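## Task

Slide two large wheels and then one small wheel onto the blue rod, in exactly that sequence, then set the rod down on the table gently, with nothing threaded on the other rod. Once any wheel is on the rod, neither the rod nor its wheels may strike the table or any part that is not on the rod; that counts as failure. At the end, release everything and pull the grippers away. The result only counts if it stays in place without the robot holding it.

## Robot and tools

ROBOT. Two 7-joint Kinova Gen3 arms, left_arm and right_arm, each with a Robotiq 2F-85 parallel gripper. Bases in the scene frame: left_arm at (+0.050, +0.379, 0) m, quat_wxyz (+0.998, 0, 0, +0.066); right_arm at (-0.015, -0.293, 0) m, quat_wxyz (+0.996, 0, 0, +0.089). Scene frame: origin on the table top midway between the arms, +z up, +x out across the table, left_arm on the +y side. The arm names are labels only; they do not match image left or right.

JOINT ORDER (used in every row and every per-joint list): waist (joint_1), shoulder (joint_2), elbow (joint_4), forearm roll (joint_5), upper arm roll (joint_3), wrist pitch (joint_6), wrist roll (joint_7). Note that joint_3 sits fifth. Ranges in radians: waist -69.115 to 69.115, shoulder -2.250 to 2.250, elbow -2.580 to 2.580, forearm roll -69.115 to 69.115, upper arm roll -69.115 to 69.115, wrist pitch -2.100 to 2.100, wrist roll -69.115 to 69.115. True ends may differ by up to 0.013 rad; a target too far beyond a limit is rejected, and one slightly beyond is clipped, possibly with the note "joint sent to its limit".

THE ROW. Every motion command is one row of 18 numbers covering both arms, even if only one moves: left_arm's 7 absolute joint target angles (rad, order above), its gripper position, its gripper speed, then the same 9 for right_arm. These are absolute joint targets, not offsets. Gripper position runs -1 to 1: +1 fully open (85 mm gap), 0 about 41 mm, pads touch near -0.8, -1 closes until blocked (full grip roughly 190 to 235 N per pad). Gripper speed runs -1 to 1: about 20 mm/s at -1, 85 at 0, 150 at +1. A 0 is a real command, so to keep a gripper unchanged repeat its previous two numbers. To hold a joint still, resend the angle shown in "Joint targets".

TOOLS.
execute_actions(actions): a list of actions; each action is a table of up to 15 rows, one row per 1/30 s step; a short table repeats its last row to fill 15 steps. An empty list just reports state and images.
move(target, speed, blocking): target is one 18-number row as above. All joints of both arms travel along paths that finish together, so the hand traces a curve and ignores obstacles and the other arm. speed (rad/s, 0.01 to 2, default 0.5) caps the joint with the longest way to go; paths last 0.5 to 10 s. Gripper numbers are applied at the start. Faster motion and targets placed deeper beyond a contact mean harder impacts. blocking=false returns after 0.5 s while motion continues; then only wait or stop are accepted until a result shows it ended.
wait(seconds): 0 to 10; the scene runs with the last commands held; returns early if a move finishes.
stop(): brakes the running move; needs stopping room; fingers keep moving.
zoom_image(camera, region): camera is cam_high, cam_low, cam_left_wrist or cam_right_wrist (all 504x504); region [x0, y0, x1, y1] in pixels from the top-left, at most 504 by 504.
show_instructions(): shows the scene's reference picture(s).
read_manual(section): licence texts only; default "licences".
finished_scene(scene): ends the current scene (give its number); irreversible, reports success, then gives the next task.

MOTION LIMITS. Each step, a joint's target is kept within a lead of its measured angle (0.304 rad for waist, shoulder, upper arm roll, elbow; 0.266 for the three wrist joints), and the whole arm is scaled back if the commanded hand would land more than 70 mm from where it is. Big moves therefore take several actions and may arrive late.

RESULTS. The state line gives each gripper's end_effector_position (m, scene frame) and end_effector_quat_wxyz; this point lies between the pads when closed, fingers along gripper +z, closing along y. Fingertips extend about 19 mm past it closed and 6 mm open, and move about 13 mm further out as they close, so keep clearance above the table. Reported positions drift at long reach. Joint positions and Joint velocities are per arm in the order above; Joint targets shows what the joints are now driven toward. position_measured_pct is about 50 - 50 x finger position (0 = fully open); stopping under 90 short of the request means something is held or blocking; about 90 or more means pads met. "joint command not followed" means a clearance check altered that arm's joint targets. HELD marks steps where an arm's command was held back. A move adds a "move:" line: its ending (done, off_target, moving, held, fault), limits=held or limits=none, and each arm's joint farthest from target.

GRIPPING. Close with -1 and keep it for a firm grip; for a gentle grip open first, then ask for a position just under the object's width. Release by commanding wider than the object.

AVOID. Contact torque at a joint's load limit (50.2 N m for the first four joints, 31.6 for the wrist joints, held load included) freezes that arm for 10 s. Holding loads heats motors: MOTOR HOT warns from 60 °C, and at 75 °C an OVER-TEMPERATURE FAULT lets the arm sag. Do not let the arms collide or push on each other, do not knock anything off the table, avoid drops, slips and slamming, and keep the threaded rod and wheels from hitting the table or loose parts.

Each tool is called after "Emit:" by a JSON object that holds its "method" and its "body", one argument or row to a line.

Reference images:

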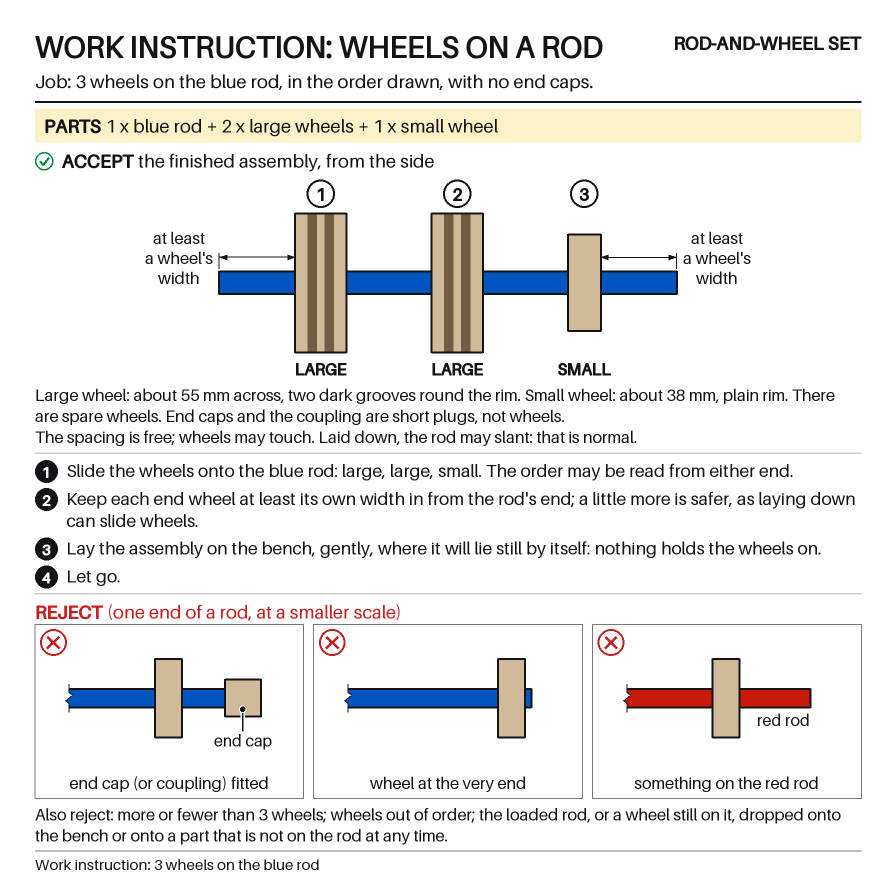

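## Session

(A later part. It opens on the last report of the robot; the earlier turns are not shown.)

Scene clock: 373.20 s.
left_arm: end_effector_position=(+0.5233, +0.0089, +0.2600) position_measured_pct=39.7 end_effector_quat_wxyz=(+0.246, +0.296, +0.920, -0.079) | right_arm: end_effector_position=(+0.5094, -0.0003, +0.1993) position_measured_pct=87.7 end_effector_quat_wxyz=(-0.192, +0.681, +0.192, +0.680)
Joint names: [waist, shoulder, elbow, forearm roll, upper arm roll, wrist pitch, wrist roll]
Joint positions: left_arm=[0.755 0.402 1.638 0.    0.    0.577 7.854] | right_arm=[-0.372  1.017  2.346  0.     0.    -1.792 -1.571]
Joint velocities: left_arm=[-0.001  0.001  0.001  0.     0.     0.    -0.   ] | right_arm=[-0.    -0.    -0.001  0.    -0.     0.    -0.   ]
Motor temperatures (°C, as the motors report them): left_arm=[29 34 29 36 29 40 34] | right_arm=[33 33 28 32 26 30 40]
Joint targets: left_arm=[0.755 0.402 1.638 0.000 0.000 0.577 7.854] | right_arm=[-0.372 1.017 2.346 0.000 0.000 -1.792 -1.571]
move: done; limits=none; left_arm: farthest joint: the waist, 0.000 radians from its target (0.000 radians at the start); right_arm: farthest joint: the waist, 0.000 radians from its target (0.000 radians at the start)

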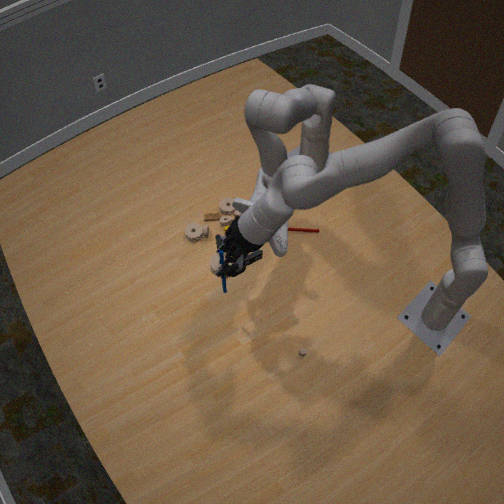

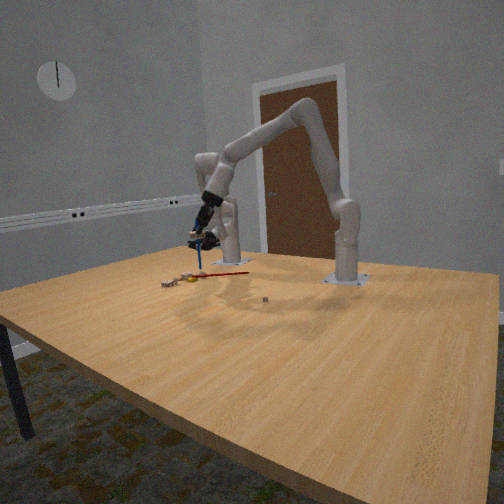

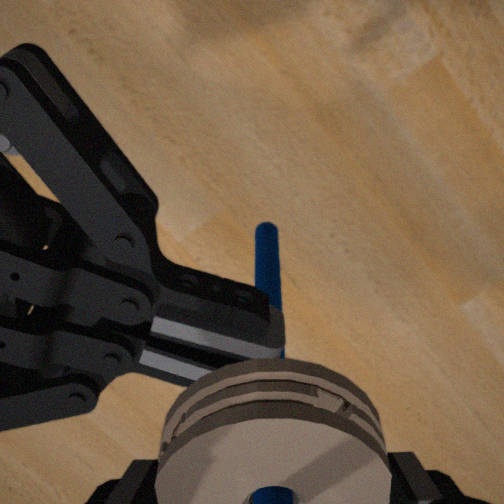

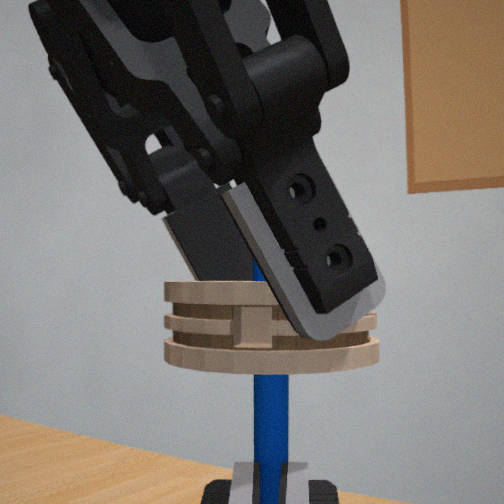

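Emit:
{"method": "move", "body": {
  "target": [0.7548,0.4025,1.6382,0,0,0.5773,7.854,0.7,0, -0.372,1.017,2.346,0,0,-1.792,-1.571,-1,0],
  "speed": 0.1
}}

Scene clock: 376.43 s.
left_arm: end_effector_position=(+0.5233, +0.0089, +0.2600) position_measured_pct=15.1 end_effector_quat_wxyz=(+0.246, +0.296, +0.920, -0.079) | right_arm: end_effector_position=(+0.5094, -0.0003, +0.1993) position_measured_pct=87.7 end_effector_quat_wxyz=(-0.192, +0.681, +0.192, +0.680)
Joint names: [waist, shoulder, elbow, forearm roll, upper arm roll, wrist pitch, wrist roll]
Joint positions: left_arm=[ 0.755  0.402  1.638  0.    -0.     0.577  7.854] | right_arm=[-0.372  1.017  2.346 -0.    -0.    -1.792 -1.571]
Joint velocities: left_arm=[-0. -0. -0.  0. -0. -0.  0.] | right_arm=[-0.    -0.    -0.001  0.    -0.    -0.     0.   ]
Motor temperatures (°C, as the motors report them): left_arm=[29 34 29 36 29 40 34] | right_arm=[33 33 28 32 26 30 40]
Joint targets: left_arm=[0.755 0.402 1.638 0.000 0.000 0.577 7.854] | right_arm=[-0.372 1.017 2.346 0.000 0.000 -1.792 -1.571]
move: done; limits=none; left_arm: farthest joint: the waist, 0.000 radians from its target (0.000 radians at the start); right_arm: farthest joint: the waist, 0.000 radians from its target (0.000 radians at the start)

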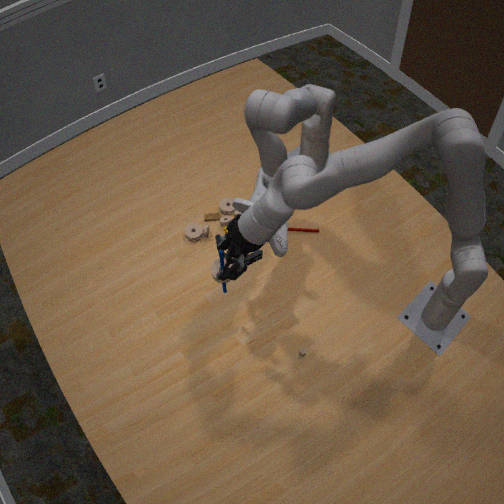

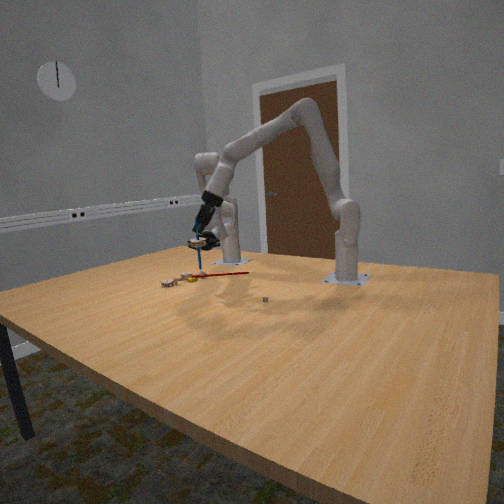

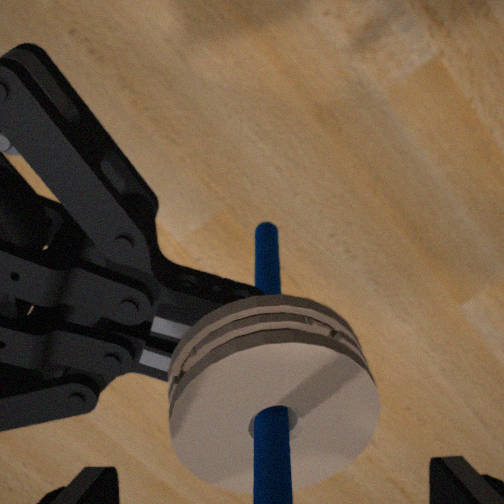

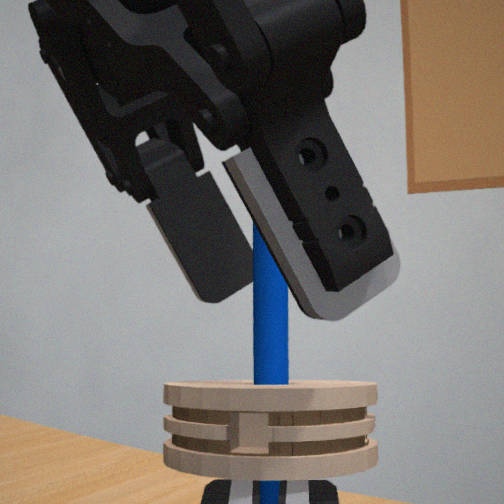

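Emit:
{"method": "move", "body": {
  "target": [0.7548,0.3241,1.3714,0,0,0.9225,7.854,0.7,0, -0.372,1.017,2.346,0,0,-1.792,-1.571,-1,0],
  "speed": 0.6
}}

Emit:
{"method": "move", "body": {
  "target": [1.096,0.75,0.70,0,0,1.168,7.854,0.7,0, 0.578,1.017,2.346,0,0,-1.792,-1.571,-1,0],
  "speed": 0.7
}}

Emit:
{"method": "move", "body": {
  "target": [1.096,0.9367,1.1664,0,0,0.5149,7.854,0.7,0, 0.578,1.017,2.346,0,0,-1.792,-1.571,-1,0],
  "speed": 0.8
}}

Scene clock: 406.13 s.
left_arm: end_effector_position=(+0.5240, +0.0084, +0.3750) position_measured_pct=15.1 end_effector_quat_wxyz=(+0.246, +0.296, +0.920, -0.079) | right_arm: end_effector_position=(+0.5094, -0.0003, +0.1993) position_measured_pct=87.7 end_effector_quat_wxyz=(-0.192, +0.681, +0.192, +0.680)
Joint names: [waist, shoulder, elbow, forearm roll, upper arm roll, wrist pitch, wrist roll]
Joint positions: left_arm=[ 0.755  0.324  1.371 -0.    -0.     0.922  7.854] | right_arm=[-0.372  1.017  2.346 -0.     0.    -1.792 -1.571]
Joint velocities: left_arm=[ 0.001  0.    -0.001  0.     0.     0.001  0.   ] | right_arm=[ 0.     0.     0.001  0.    -0.     0.    -0.   ]
Motor temperatures (°C, as the motors report them): left_arm=[29 34 29 36 29 40 34] | right_arm=[33 33 28 32 26 30 40]
Joint targets: left_arm=[0.755 0.324 1.371 0.000 0.000 0.922 7.854] | right_arm=[-0.372 1.017 2.346 0.000 0.000 -1.792 -1.571]
move: done; limits=none; left_arm: farthest joint: the waist, 0.000 radians from its target (0.000 radians at the start); right_arm: farthest joint: the waist, 0.000 radians from its target (0.000 radians at the start)

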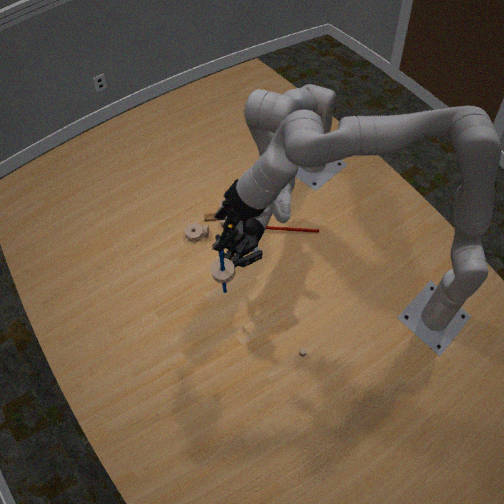

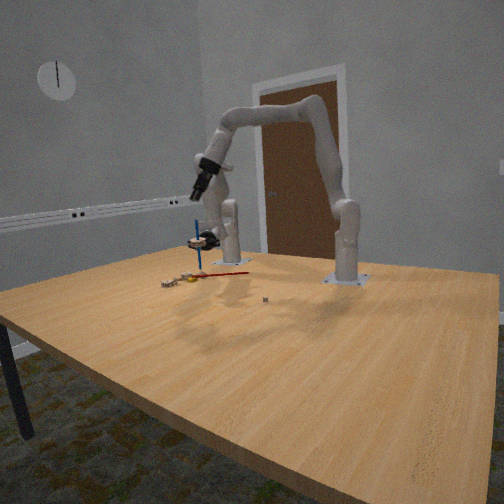

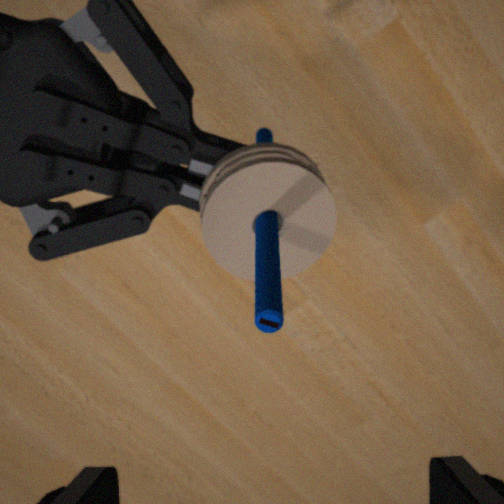

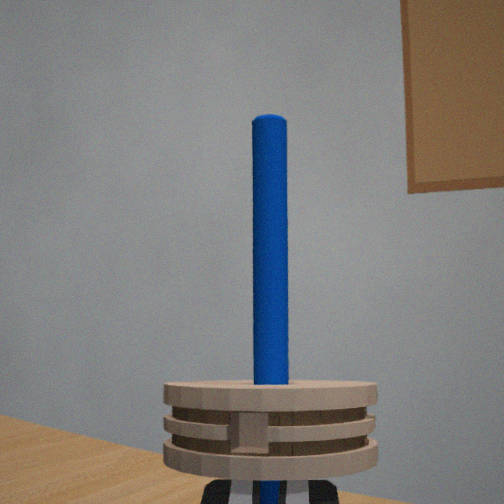

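Scene clock: 408.17 s.
left_arm: end_effector_position=(+0.4599, -0.2545, +0.3610) position_measured_pct=15.1 end_effector_quat_wxyz=(+0.229, +0.448, +0.856, -0.120) | right_arm: end_effector_position=(+0.5283, -0.5492, +0.1993) position_measured_pct=87.7 end_effector_quat_wxyz=(+0.140, +0.693, -0.140, +0.693)
Joint names: [waist, shoulder, elbow, forearm roll, upper arm roll, wrist pitch, wrist roll]
Joint positions: left_arm=[1.096 0.75  0.7   0.    0.    1.168 7.854] | right_arm=[ 0.578  1.017  2.346 -0.     0.    -1.792 -1.571]
Joint velocities: left_arm=[-0.     0.001 -0.     0.001  0.     0.     0.   ] | right_arm=[ 0.002 -0.     0.001  0.    -0.     0.     0.   ]
Motor temperatures (°C, as the motors report them): left_arm=[29 34 29 36 29 40 34] | right_arm=[33 33 28 32 26 30 40]
Joint targets: left_arm=[1.096 0.750 0.700 0.000 0.000 1.168 7.854] | right_arm=[0.578 1.017 2.346 0.000 0.000 -1.792 -1.571]
move: done; limits=none; left_arm: farthest joint: the waist, 0.000 radians from its target (0.341 radians at the start); right_arm: farthest joint: the waist, 0.000 radians from its target (0.950 radians at the start)

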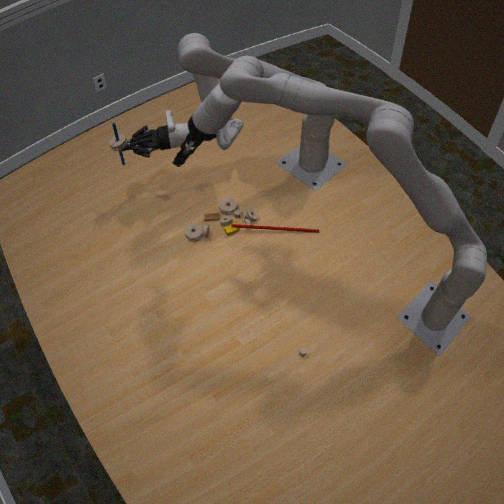

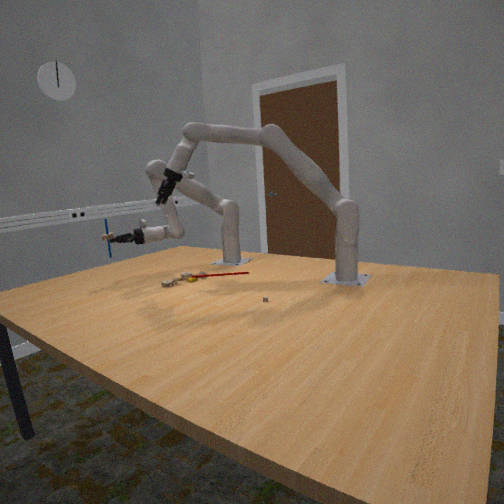

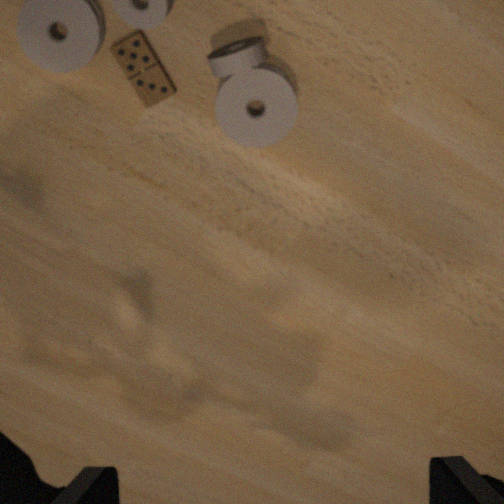

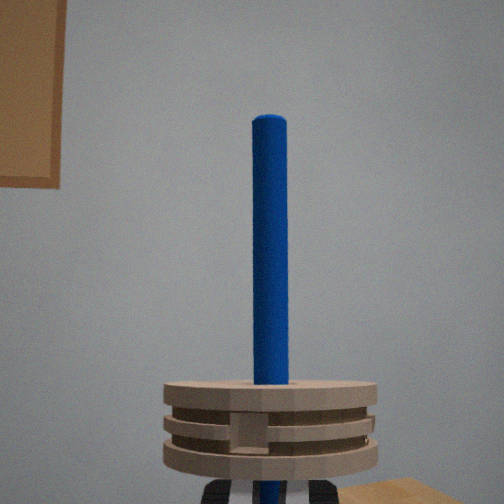

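Scene clock: 409.53 s.
left_arm: end_effector_position=(+0.4661, -0.2635, +0.1049) position_measured_pct=15.1 end_effector_quat_wxyz=(+0.229, +0.448, +0.856, -0.120) | right_arm: end_effector_position=(+0.5283, -0.5494, +0.1993) position_measured_pct=87.7 end_effector_quat_wxyz=(+0.140, +0.693, -0.140, +0.693)
Joint names: [waist, shoulder, elbow, forearm roll, upper arm roll, wrist pitch, wrist roll]
Joint positions: left_arm=[1.096 0.937 1.166 0.    0.    0.515 7.854] | right_arm=[ 0.578  1.017  2.346 -0.     0.    -1.792 -1.571]
Joint velocities: left_arm=[-0.001 -0.     0.     0.001  0.    -0.002  0.001] | right_arm=[-0.    -0.    -0.001  0.     0.    -0.     0.   ]
Motor temperatures (°C, as the motors report them): left_arm=[29 34 29 36 29 40 34] | right_arm=[33 33 28 32 26 30 40]
Joint targets: left_arm=[1.096 0.937 1.166 0.000 0.000 0.515 7.854] | right_arm=[0.578 1.017 2.346 0.000 0.000 -1.792 -1.571]
move: done; limits=none; left_arm: farthest joint: the waist, 0.000 radians from its target (0.000 radians at the start); right_arm: farthest joint: the waist, 0.000 radians from its target (0.000 radians at the start)

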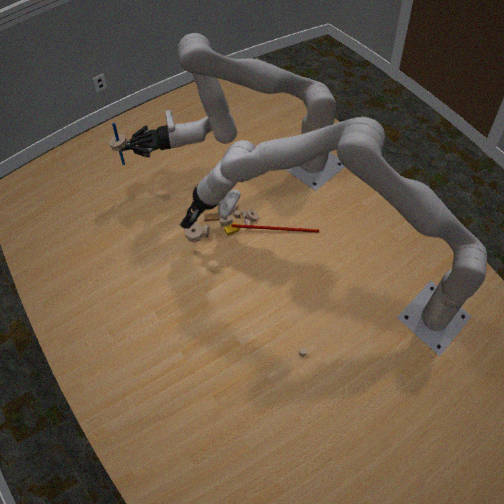

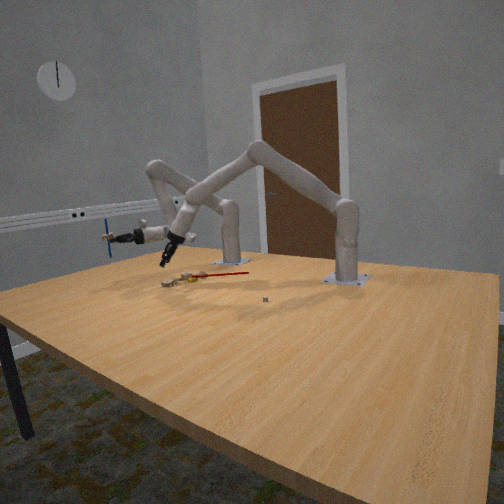

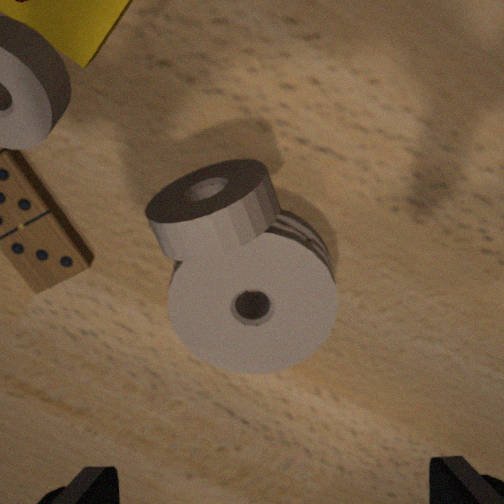

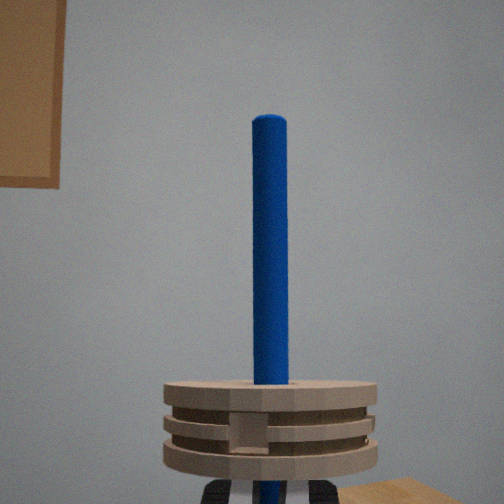

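Emit:
{"method": "move", "body": {
  "target": [1.105,1.02,1.19,0,0,0.408,7.854,0.6,0, 0.578,1.017,2.346,0,0,-1.792,-1.571,-1,0],
  "speed": 0.3
}}

Scene clock: 417.07 s.
left_arm: end_effector_position=(+0.4609, -0.2681, +0.0480) position_measured_pct=19.8 end_effector_quat_wxyz=(+0.229, +0.451, +0.854, -0.121) | right_arm: end_effector_position=(+0.5283, -0.5494, +0.1993) position_measured_pct=87.7 end_effector_quat_wxyz=(+0.140, +0.693, -0.140, +0.693)
Joint names: [waist, shoulder, elbow, forearm roll, upper arm roll, wrist pitch, wrist roll]
Joint positions: left_arm=[1.105 1.02  1.19  0.    0.    0.408 7.854] | right_arm=[ 0.578  1.017  2.346 -0.     0.    -1.792 -1.571]
Joint velocities: left_arm=[ 0.001  0.002 -0.     0.001  0.    -0.    -0.   ] | right_arm=[-0.001  0.    -0.001  0.    -0.     0.     0.   ]
Motor temperatures (°C, as the motors report them): left_arm=[29 34 29 36 29 40 34] | right_arm=[33 33 28 32 26 30 40]
Joint targets: left_arm=[1.105 1.020 1.190 0.000 0.000 0.408 7.854] | right_arm=[0.578 1.017 2.346 0.000 0.000 -1.792 -1.571]
move: done; limits=none; left_arm: farthest joint: the waist, 0.000 radians from its target (0.009 radians at the start); right_arm: farthest joint: the waist, 0.000 radians from its target (0.000 radians at the start)

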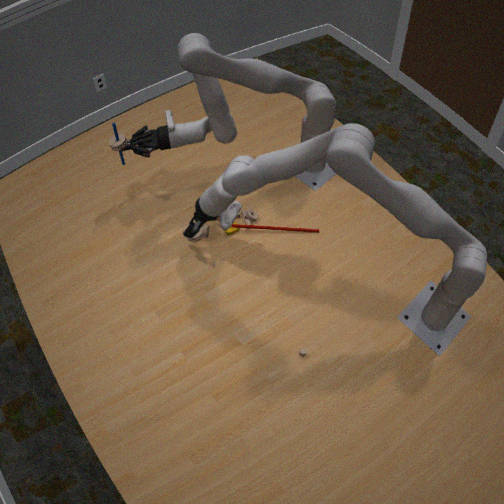

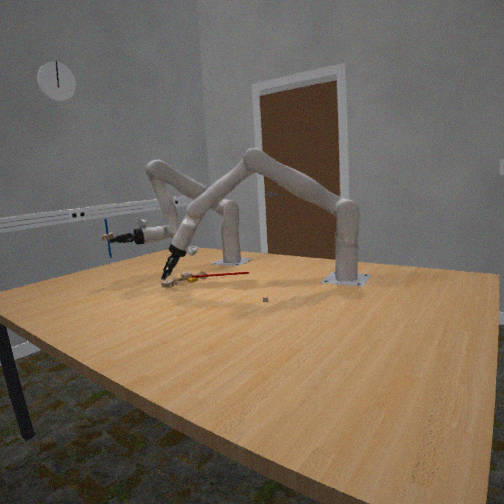

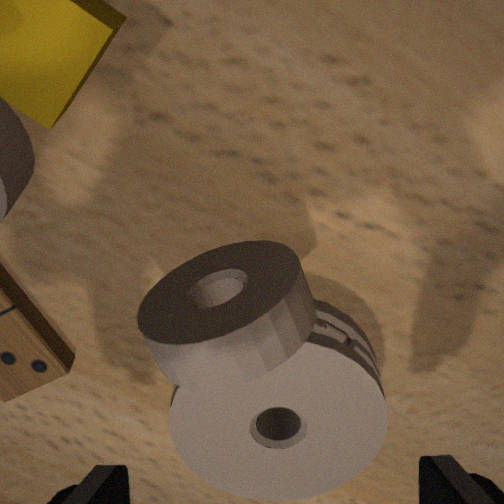

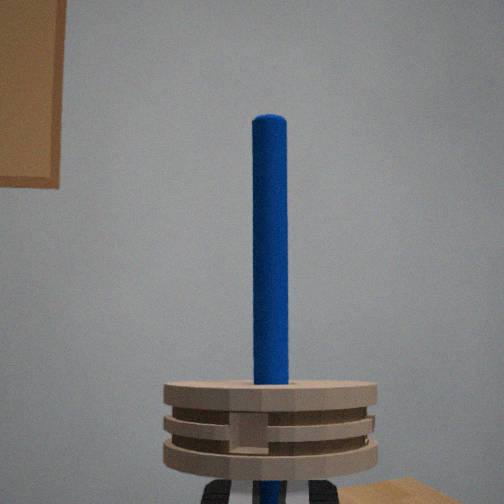

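Emit:
{"method": "move", "body": {
  "target": [1.104,1.0544,1.1989,0,0,0.3647,7.854,0.6,0, 0.578,1.017,2.346,0,0,-1.792,-1.571,-1,0],
  "speed": 0.1
}}

Scene clock: 421.13 s.
left_arm: end_effector_position=(+0.4610, -0.2669, +0.0248) position_measured_pct=19.8 end_effector_quat_wxyz=(+0.229, +0.451, +0.854, -0.121) | right_arm: end_effector_position=(+0.5283, -0.5494, +0.1993) position_measured_pct=87.7 end_effector_quat_wxyz=(+0.140, +0.693, -0.140, +0.693)
Joint names: [waist, shoulder, elbow, forearm roll, upper arm roll, wrist pitch, wrist roll]
Joint positions: left_arm=[ 1.104  1.054  1.199  0.    -0.     0.365  7.854] | right_arm=[ 0.578  1.017  2.346 -0.     0.    -1.792 -1.571]
Joint velocities: left_arm=[ 0.     0.001 -0.001  0.001 -0.    -0.     0.   ] | right_arm=[-0.    -0.    -0.     0.001 -0.     0.    -0.   ]
Motor temperatures (°C, as the motors report them): left_arm=[29 34 29 36 29 40 34] | right_arm=[33 33 28 32 26 30 40]
Joint targets: left_arm=[1.104 1.054 1.199 0.000 0.000 0.365 7.854] | right_arm=[0.578 1.017 2.346 0.000 0.000 -1.792 -1.571]
move: done; limits=none; left_arm: farthest joint: the waist, 0.000 radians from its target (0.001 radians at the start); right_arm: farthest joint: the waist, 0.000 radians from its target (0.000 radians at the start)

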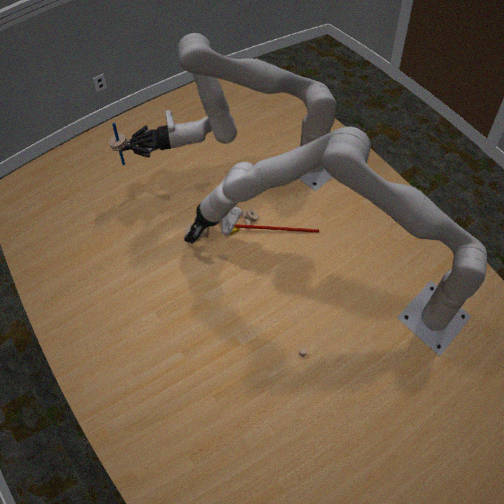

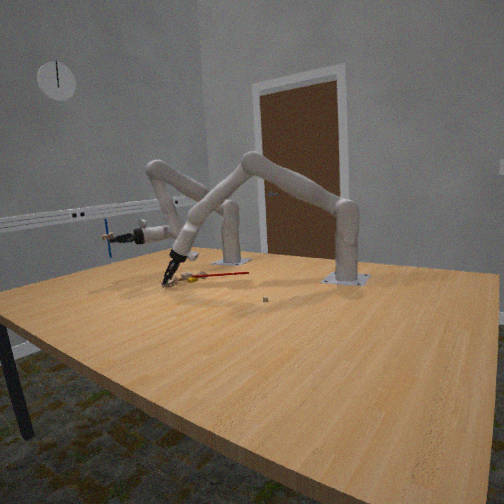

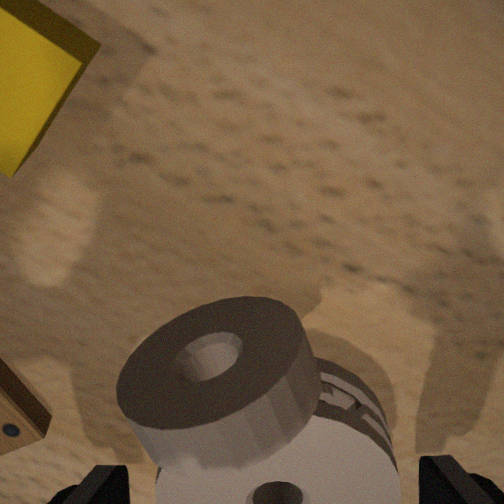

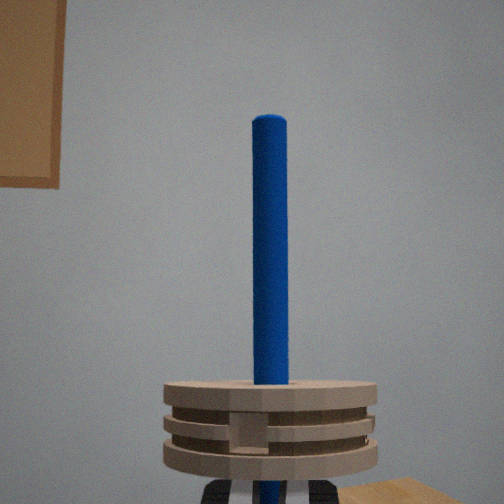

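Emit:
{"method": "move", "body": {
  "target": [1.104,1.0544,1.1989,0,0,0.3647,7.854,-1,0, 0.578,1.017,2.346,0,0,-1.792,-1.571,-1,0],
  "speed": 0.1
}}

Scene clock: 423.37 s.
left_arm: end_effector_position=(+0.4613, -0.2673, +0.0257) position_measured_pct=39.7 end_effector_quat_wxyz=(+0.230, +0.451, +0.854, -0.121) | right_arm: end_effector_position=(+0.5283, -0.5494, +0.1993) position_measured_pct=87.7 end_effector_quat_wxyz=(+0.140, +0.693, -0.140, +0.693)
Joint names: [waist, shoulder, elbow, forearm roll, upper arm roll, wrist pitch, wrist roll]
Joint positions: left_arm=[1.104 1.053 1.198 0.    0.    0.364 7.854] | right_arm=[ 0.578  1.017  2.346 -0.     0.    -1.792 -1.571]
Joint velocities: left_arm=[-0.    -0.     0.    -0.    -0.     0.001 -0.   ] | right_arm=[ 0.    -0.    -0.001 -0.     0.     0.     0.   ]
Motor temperatures (°C, as the motors report them): left_arm=[29 35 29 36 29 40 34] | right_arm=[33 33 28 32 26 30 40]
Joint targets: left_arm=[1.104 1.054 1.199 0.000 0.000 0.365 7.854] | right_arm=[0.578 1.017 2.346 0.000 0.000 -1.792 -1.571]
move: done; limits=none; left_arm: farthest joint: the shoulder, 0.001 radians from its target (0.000 radians at the start); right_arm: farthest joint: the waist, 0.000 radians from its target (0.000 radians at the start)

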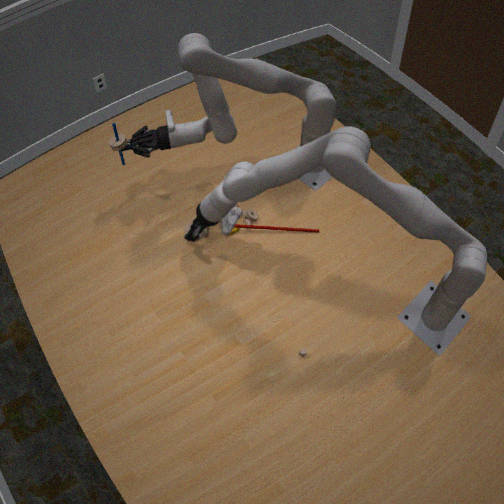

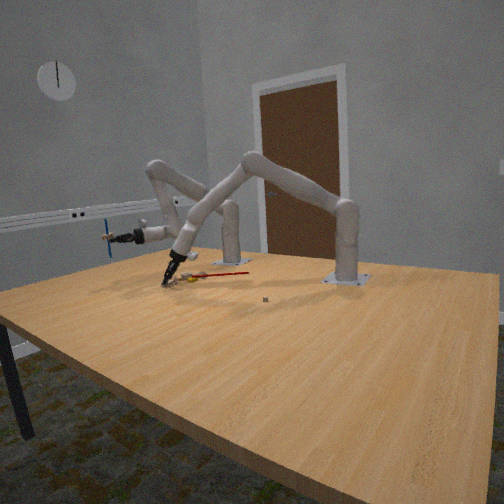

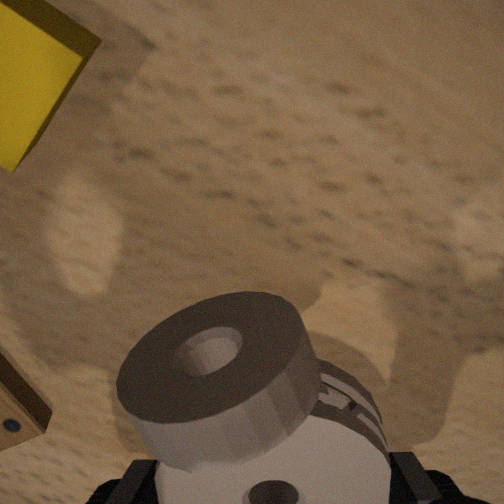

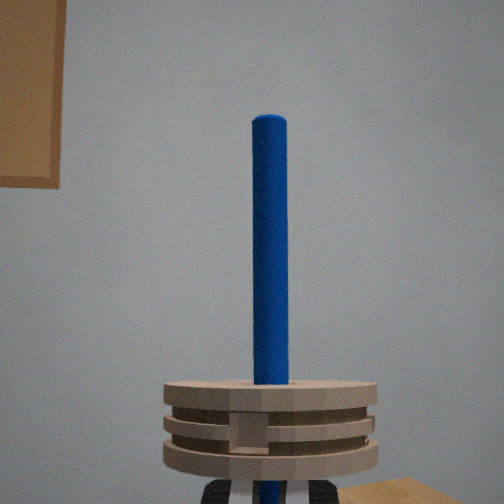

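Emit:
{"method": "move", "body": {
  "target": [1.104,1.0142,1.0815,0,0,0.5223,7.854,-1,0, 0.578,1.017,2.346,0,0,-1.792,-1.571,-1,0],
  "speed": 0.15
}}

Scene clock: 427.63 s.
left_arm: end_effector_position=(+0.4719, -0.2829, +0.0800) position_measured_pct=39.7 end_effector_quat_wxyz=(+0.229, +0.451, +0.854, -0.121) | right_arm: end_effector_position=(+0.5283, -0.5494, +0.1993) position_measured_pct=87.7 end_effector_quat_wxyz=(+0.140, +0.693, -0.140, +0.693)
Joint names: [waist, shoulder, elbow, forearm roll, upper arm roll, wrist pitch, wrist roll]
Joint positions: left_arm=[ 1.104  1.014  1.082 -0.     0.     0.522  7.854] | right_arm=[ 0.578  1.017  2.346 -0.     0.    -1.792 -1.571]
Joint velocities: left_arm=[-0.     0.    -0.    -0.     0.     0.     0.001] | right_arm=[ 0.     0.    -0.001  0.    -0.    -0.     0.   ]
Motor temperatures (°C, as the motors report them): left_arm=[29 35 29 36 29 40 34] | right_arm=[33 33 28 32 26 30 40]
Joint targets: left_arm=[1.104 1.014 1.081 0.000 0.000 0.522 7.854] | right_arm=[0.578 1.017 2.346 0.000 0.000 -1.792 -1.571]
move: done; limits=none; left_arm: farthest joint: the waist, 0.000 radians from its target (0.000 radians at the start); right_arm: farthest joint: the waist, 0.000 radians from its target (0.000 radians at the start)

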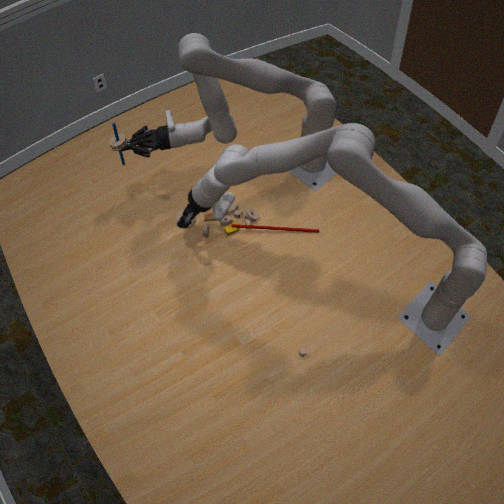

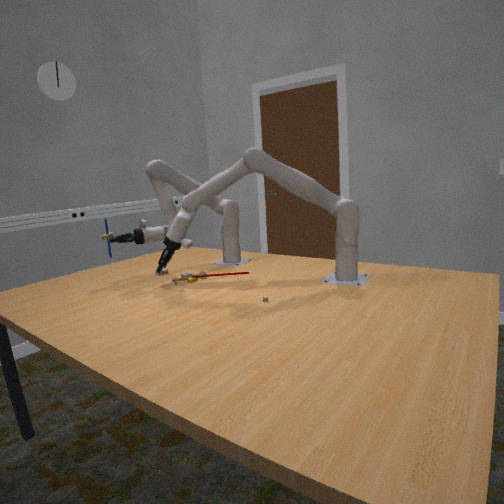

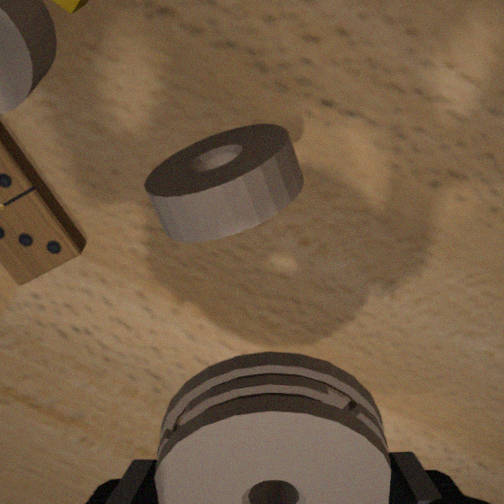

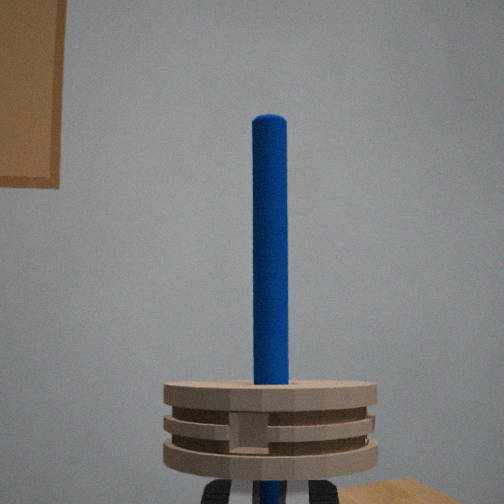

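Emit:
{"method": "execute_actions", "body": {
  "actions": []
}}

Scene clock: 441.13 s.
left_arm: end_effector_position=(+0.4719, -0.2829, +0.0800) position_measured_pct=39.7 end_effector_quat_wxyz=(+0.229, +0.451, +0.854, -0.121) | right_arm: end_effector_position=(+0.5283, -0.5494, +0.1993) position_measured_pct=87.7 end_effector_quat_wxyz=(+0.140, +0.693, -0.140, +0.693)
Joint names: [waist, shoulder, elbow, forearm roll, upper arm roll, wrist pitch, wrist roll]
Joint positions: left_arm=[1.104 1.014 1.081 0.    0.    0.522 7.854] | right_arm=[ 0.578  1.017  2.346 -0.     0.    -1.792 -1.571]
Joint velocities: left_arm=[-0.    -0.001  0.    -0.     0.     0.    -0.   ] | right_arm=[ 0.    -0.    -0.002  0.     0.    -0.    -0.   ]
Motor temperatures (°C, as the motors report them): left_arm=[29 35 29 36 29 40 34] | right_arm=[33 33 28 32 26 30 40]
Joint targets: left_arm=[1.104 1.014 1.081 0.000 0.000 0.522 7.854] | right_arm=[0.578 1.017 2.346 0.000 0.000 -1.792 -1.571]

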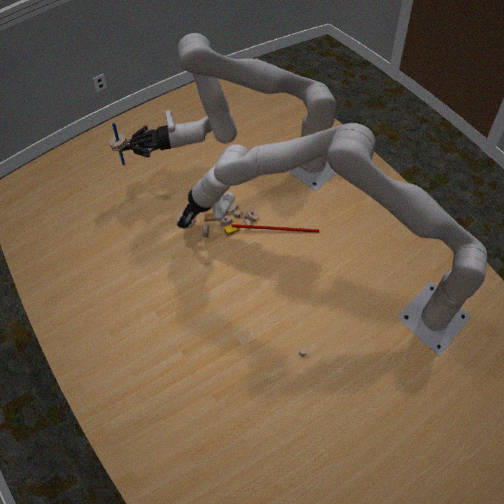

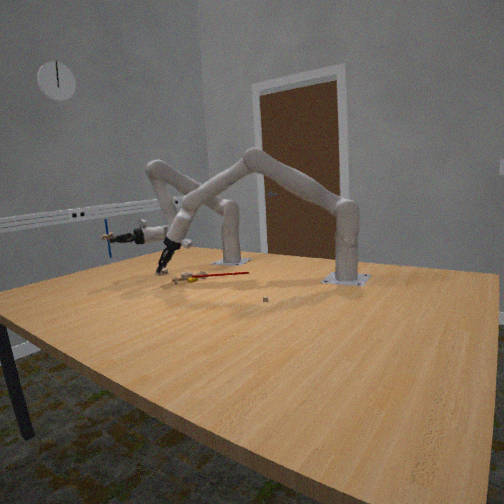

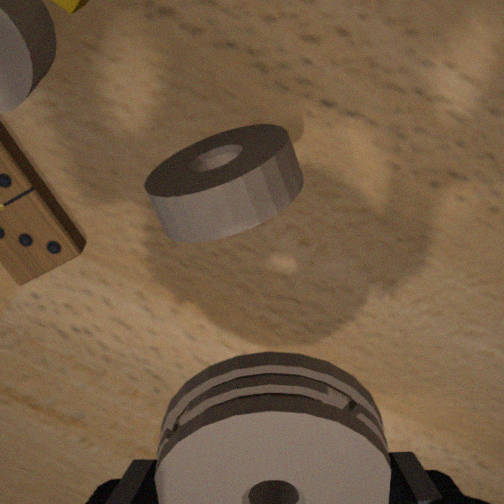

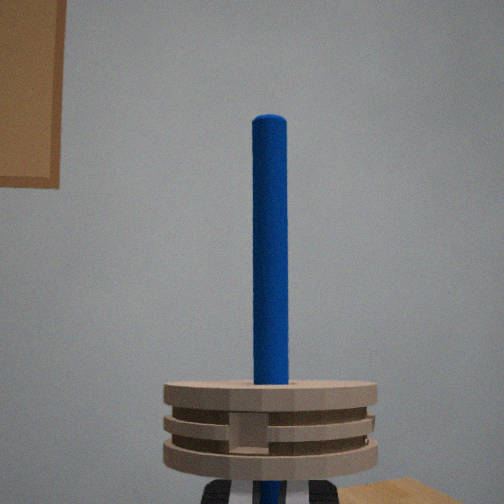

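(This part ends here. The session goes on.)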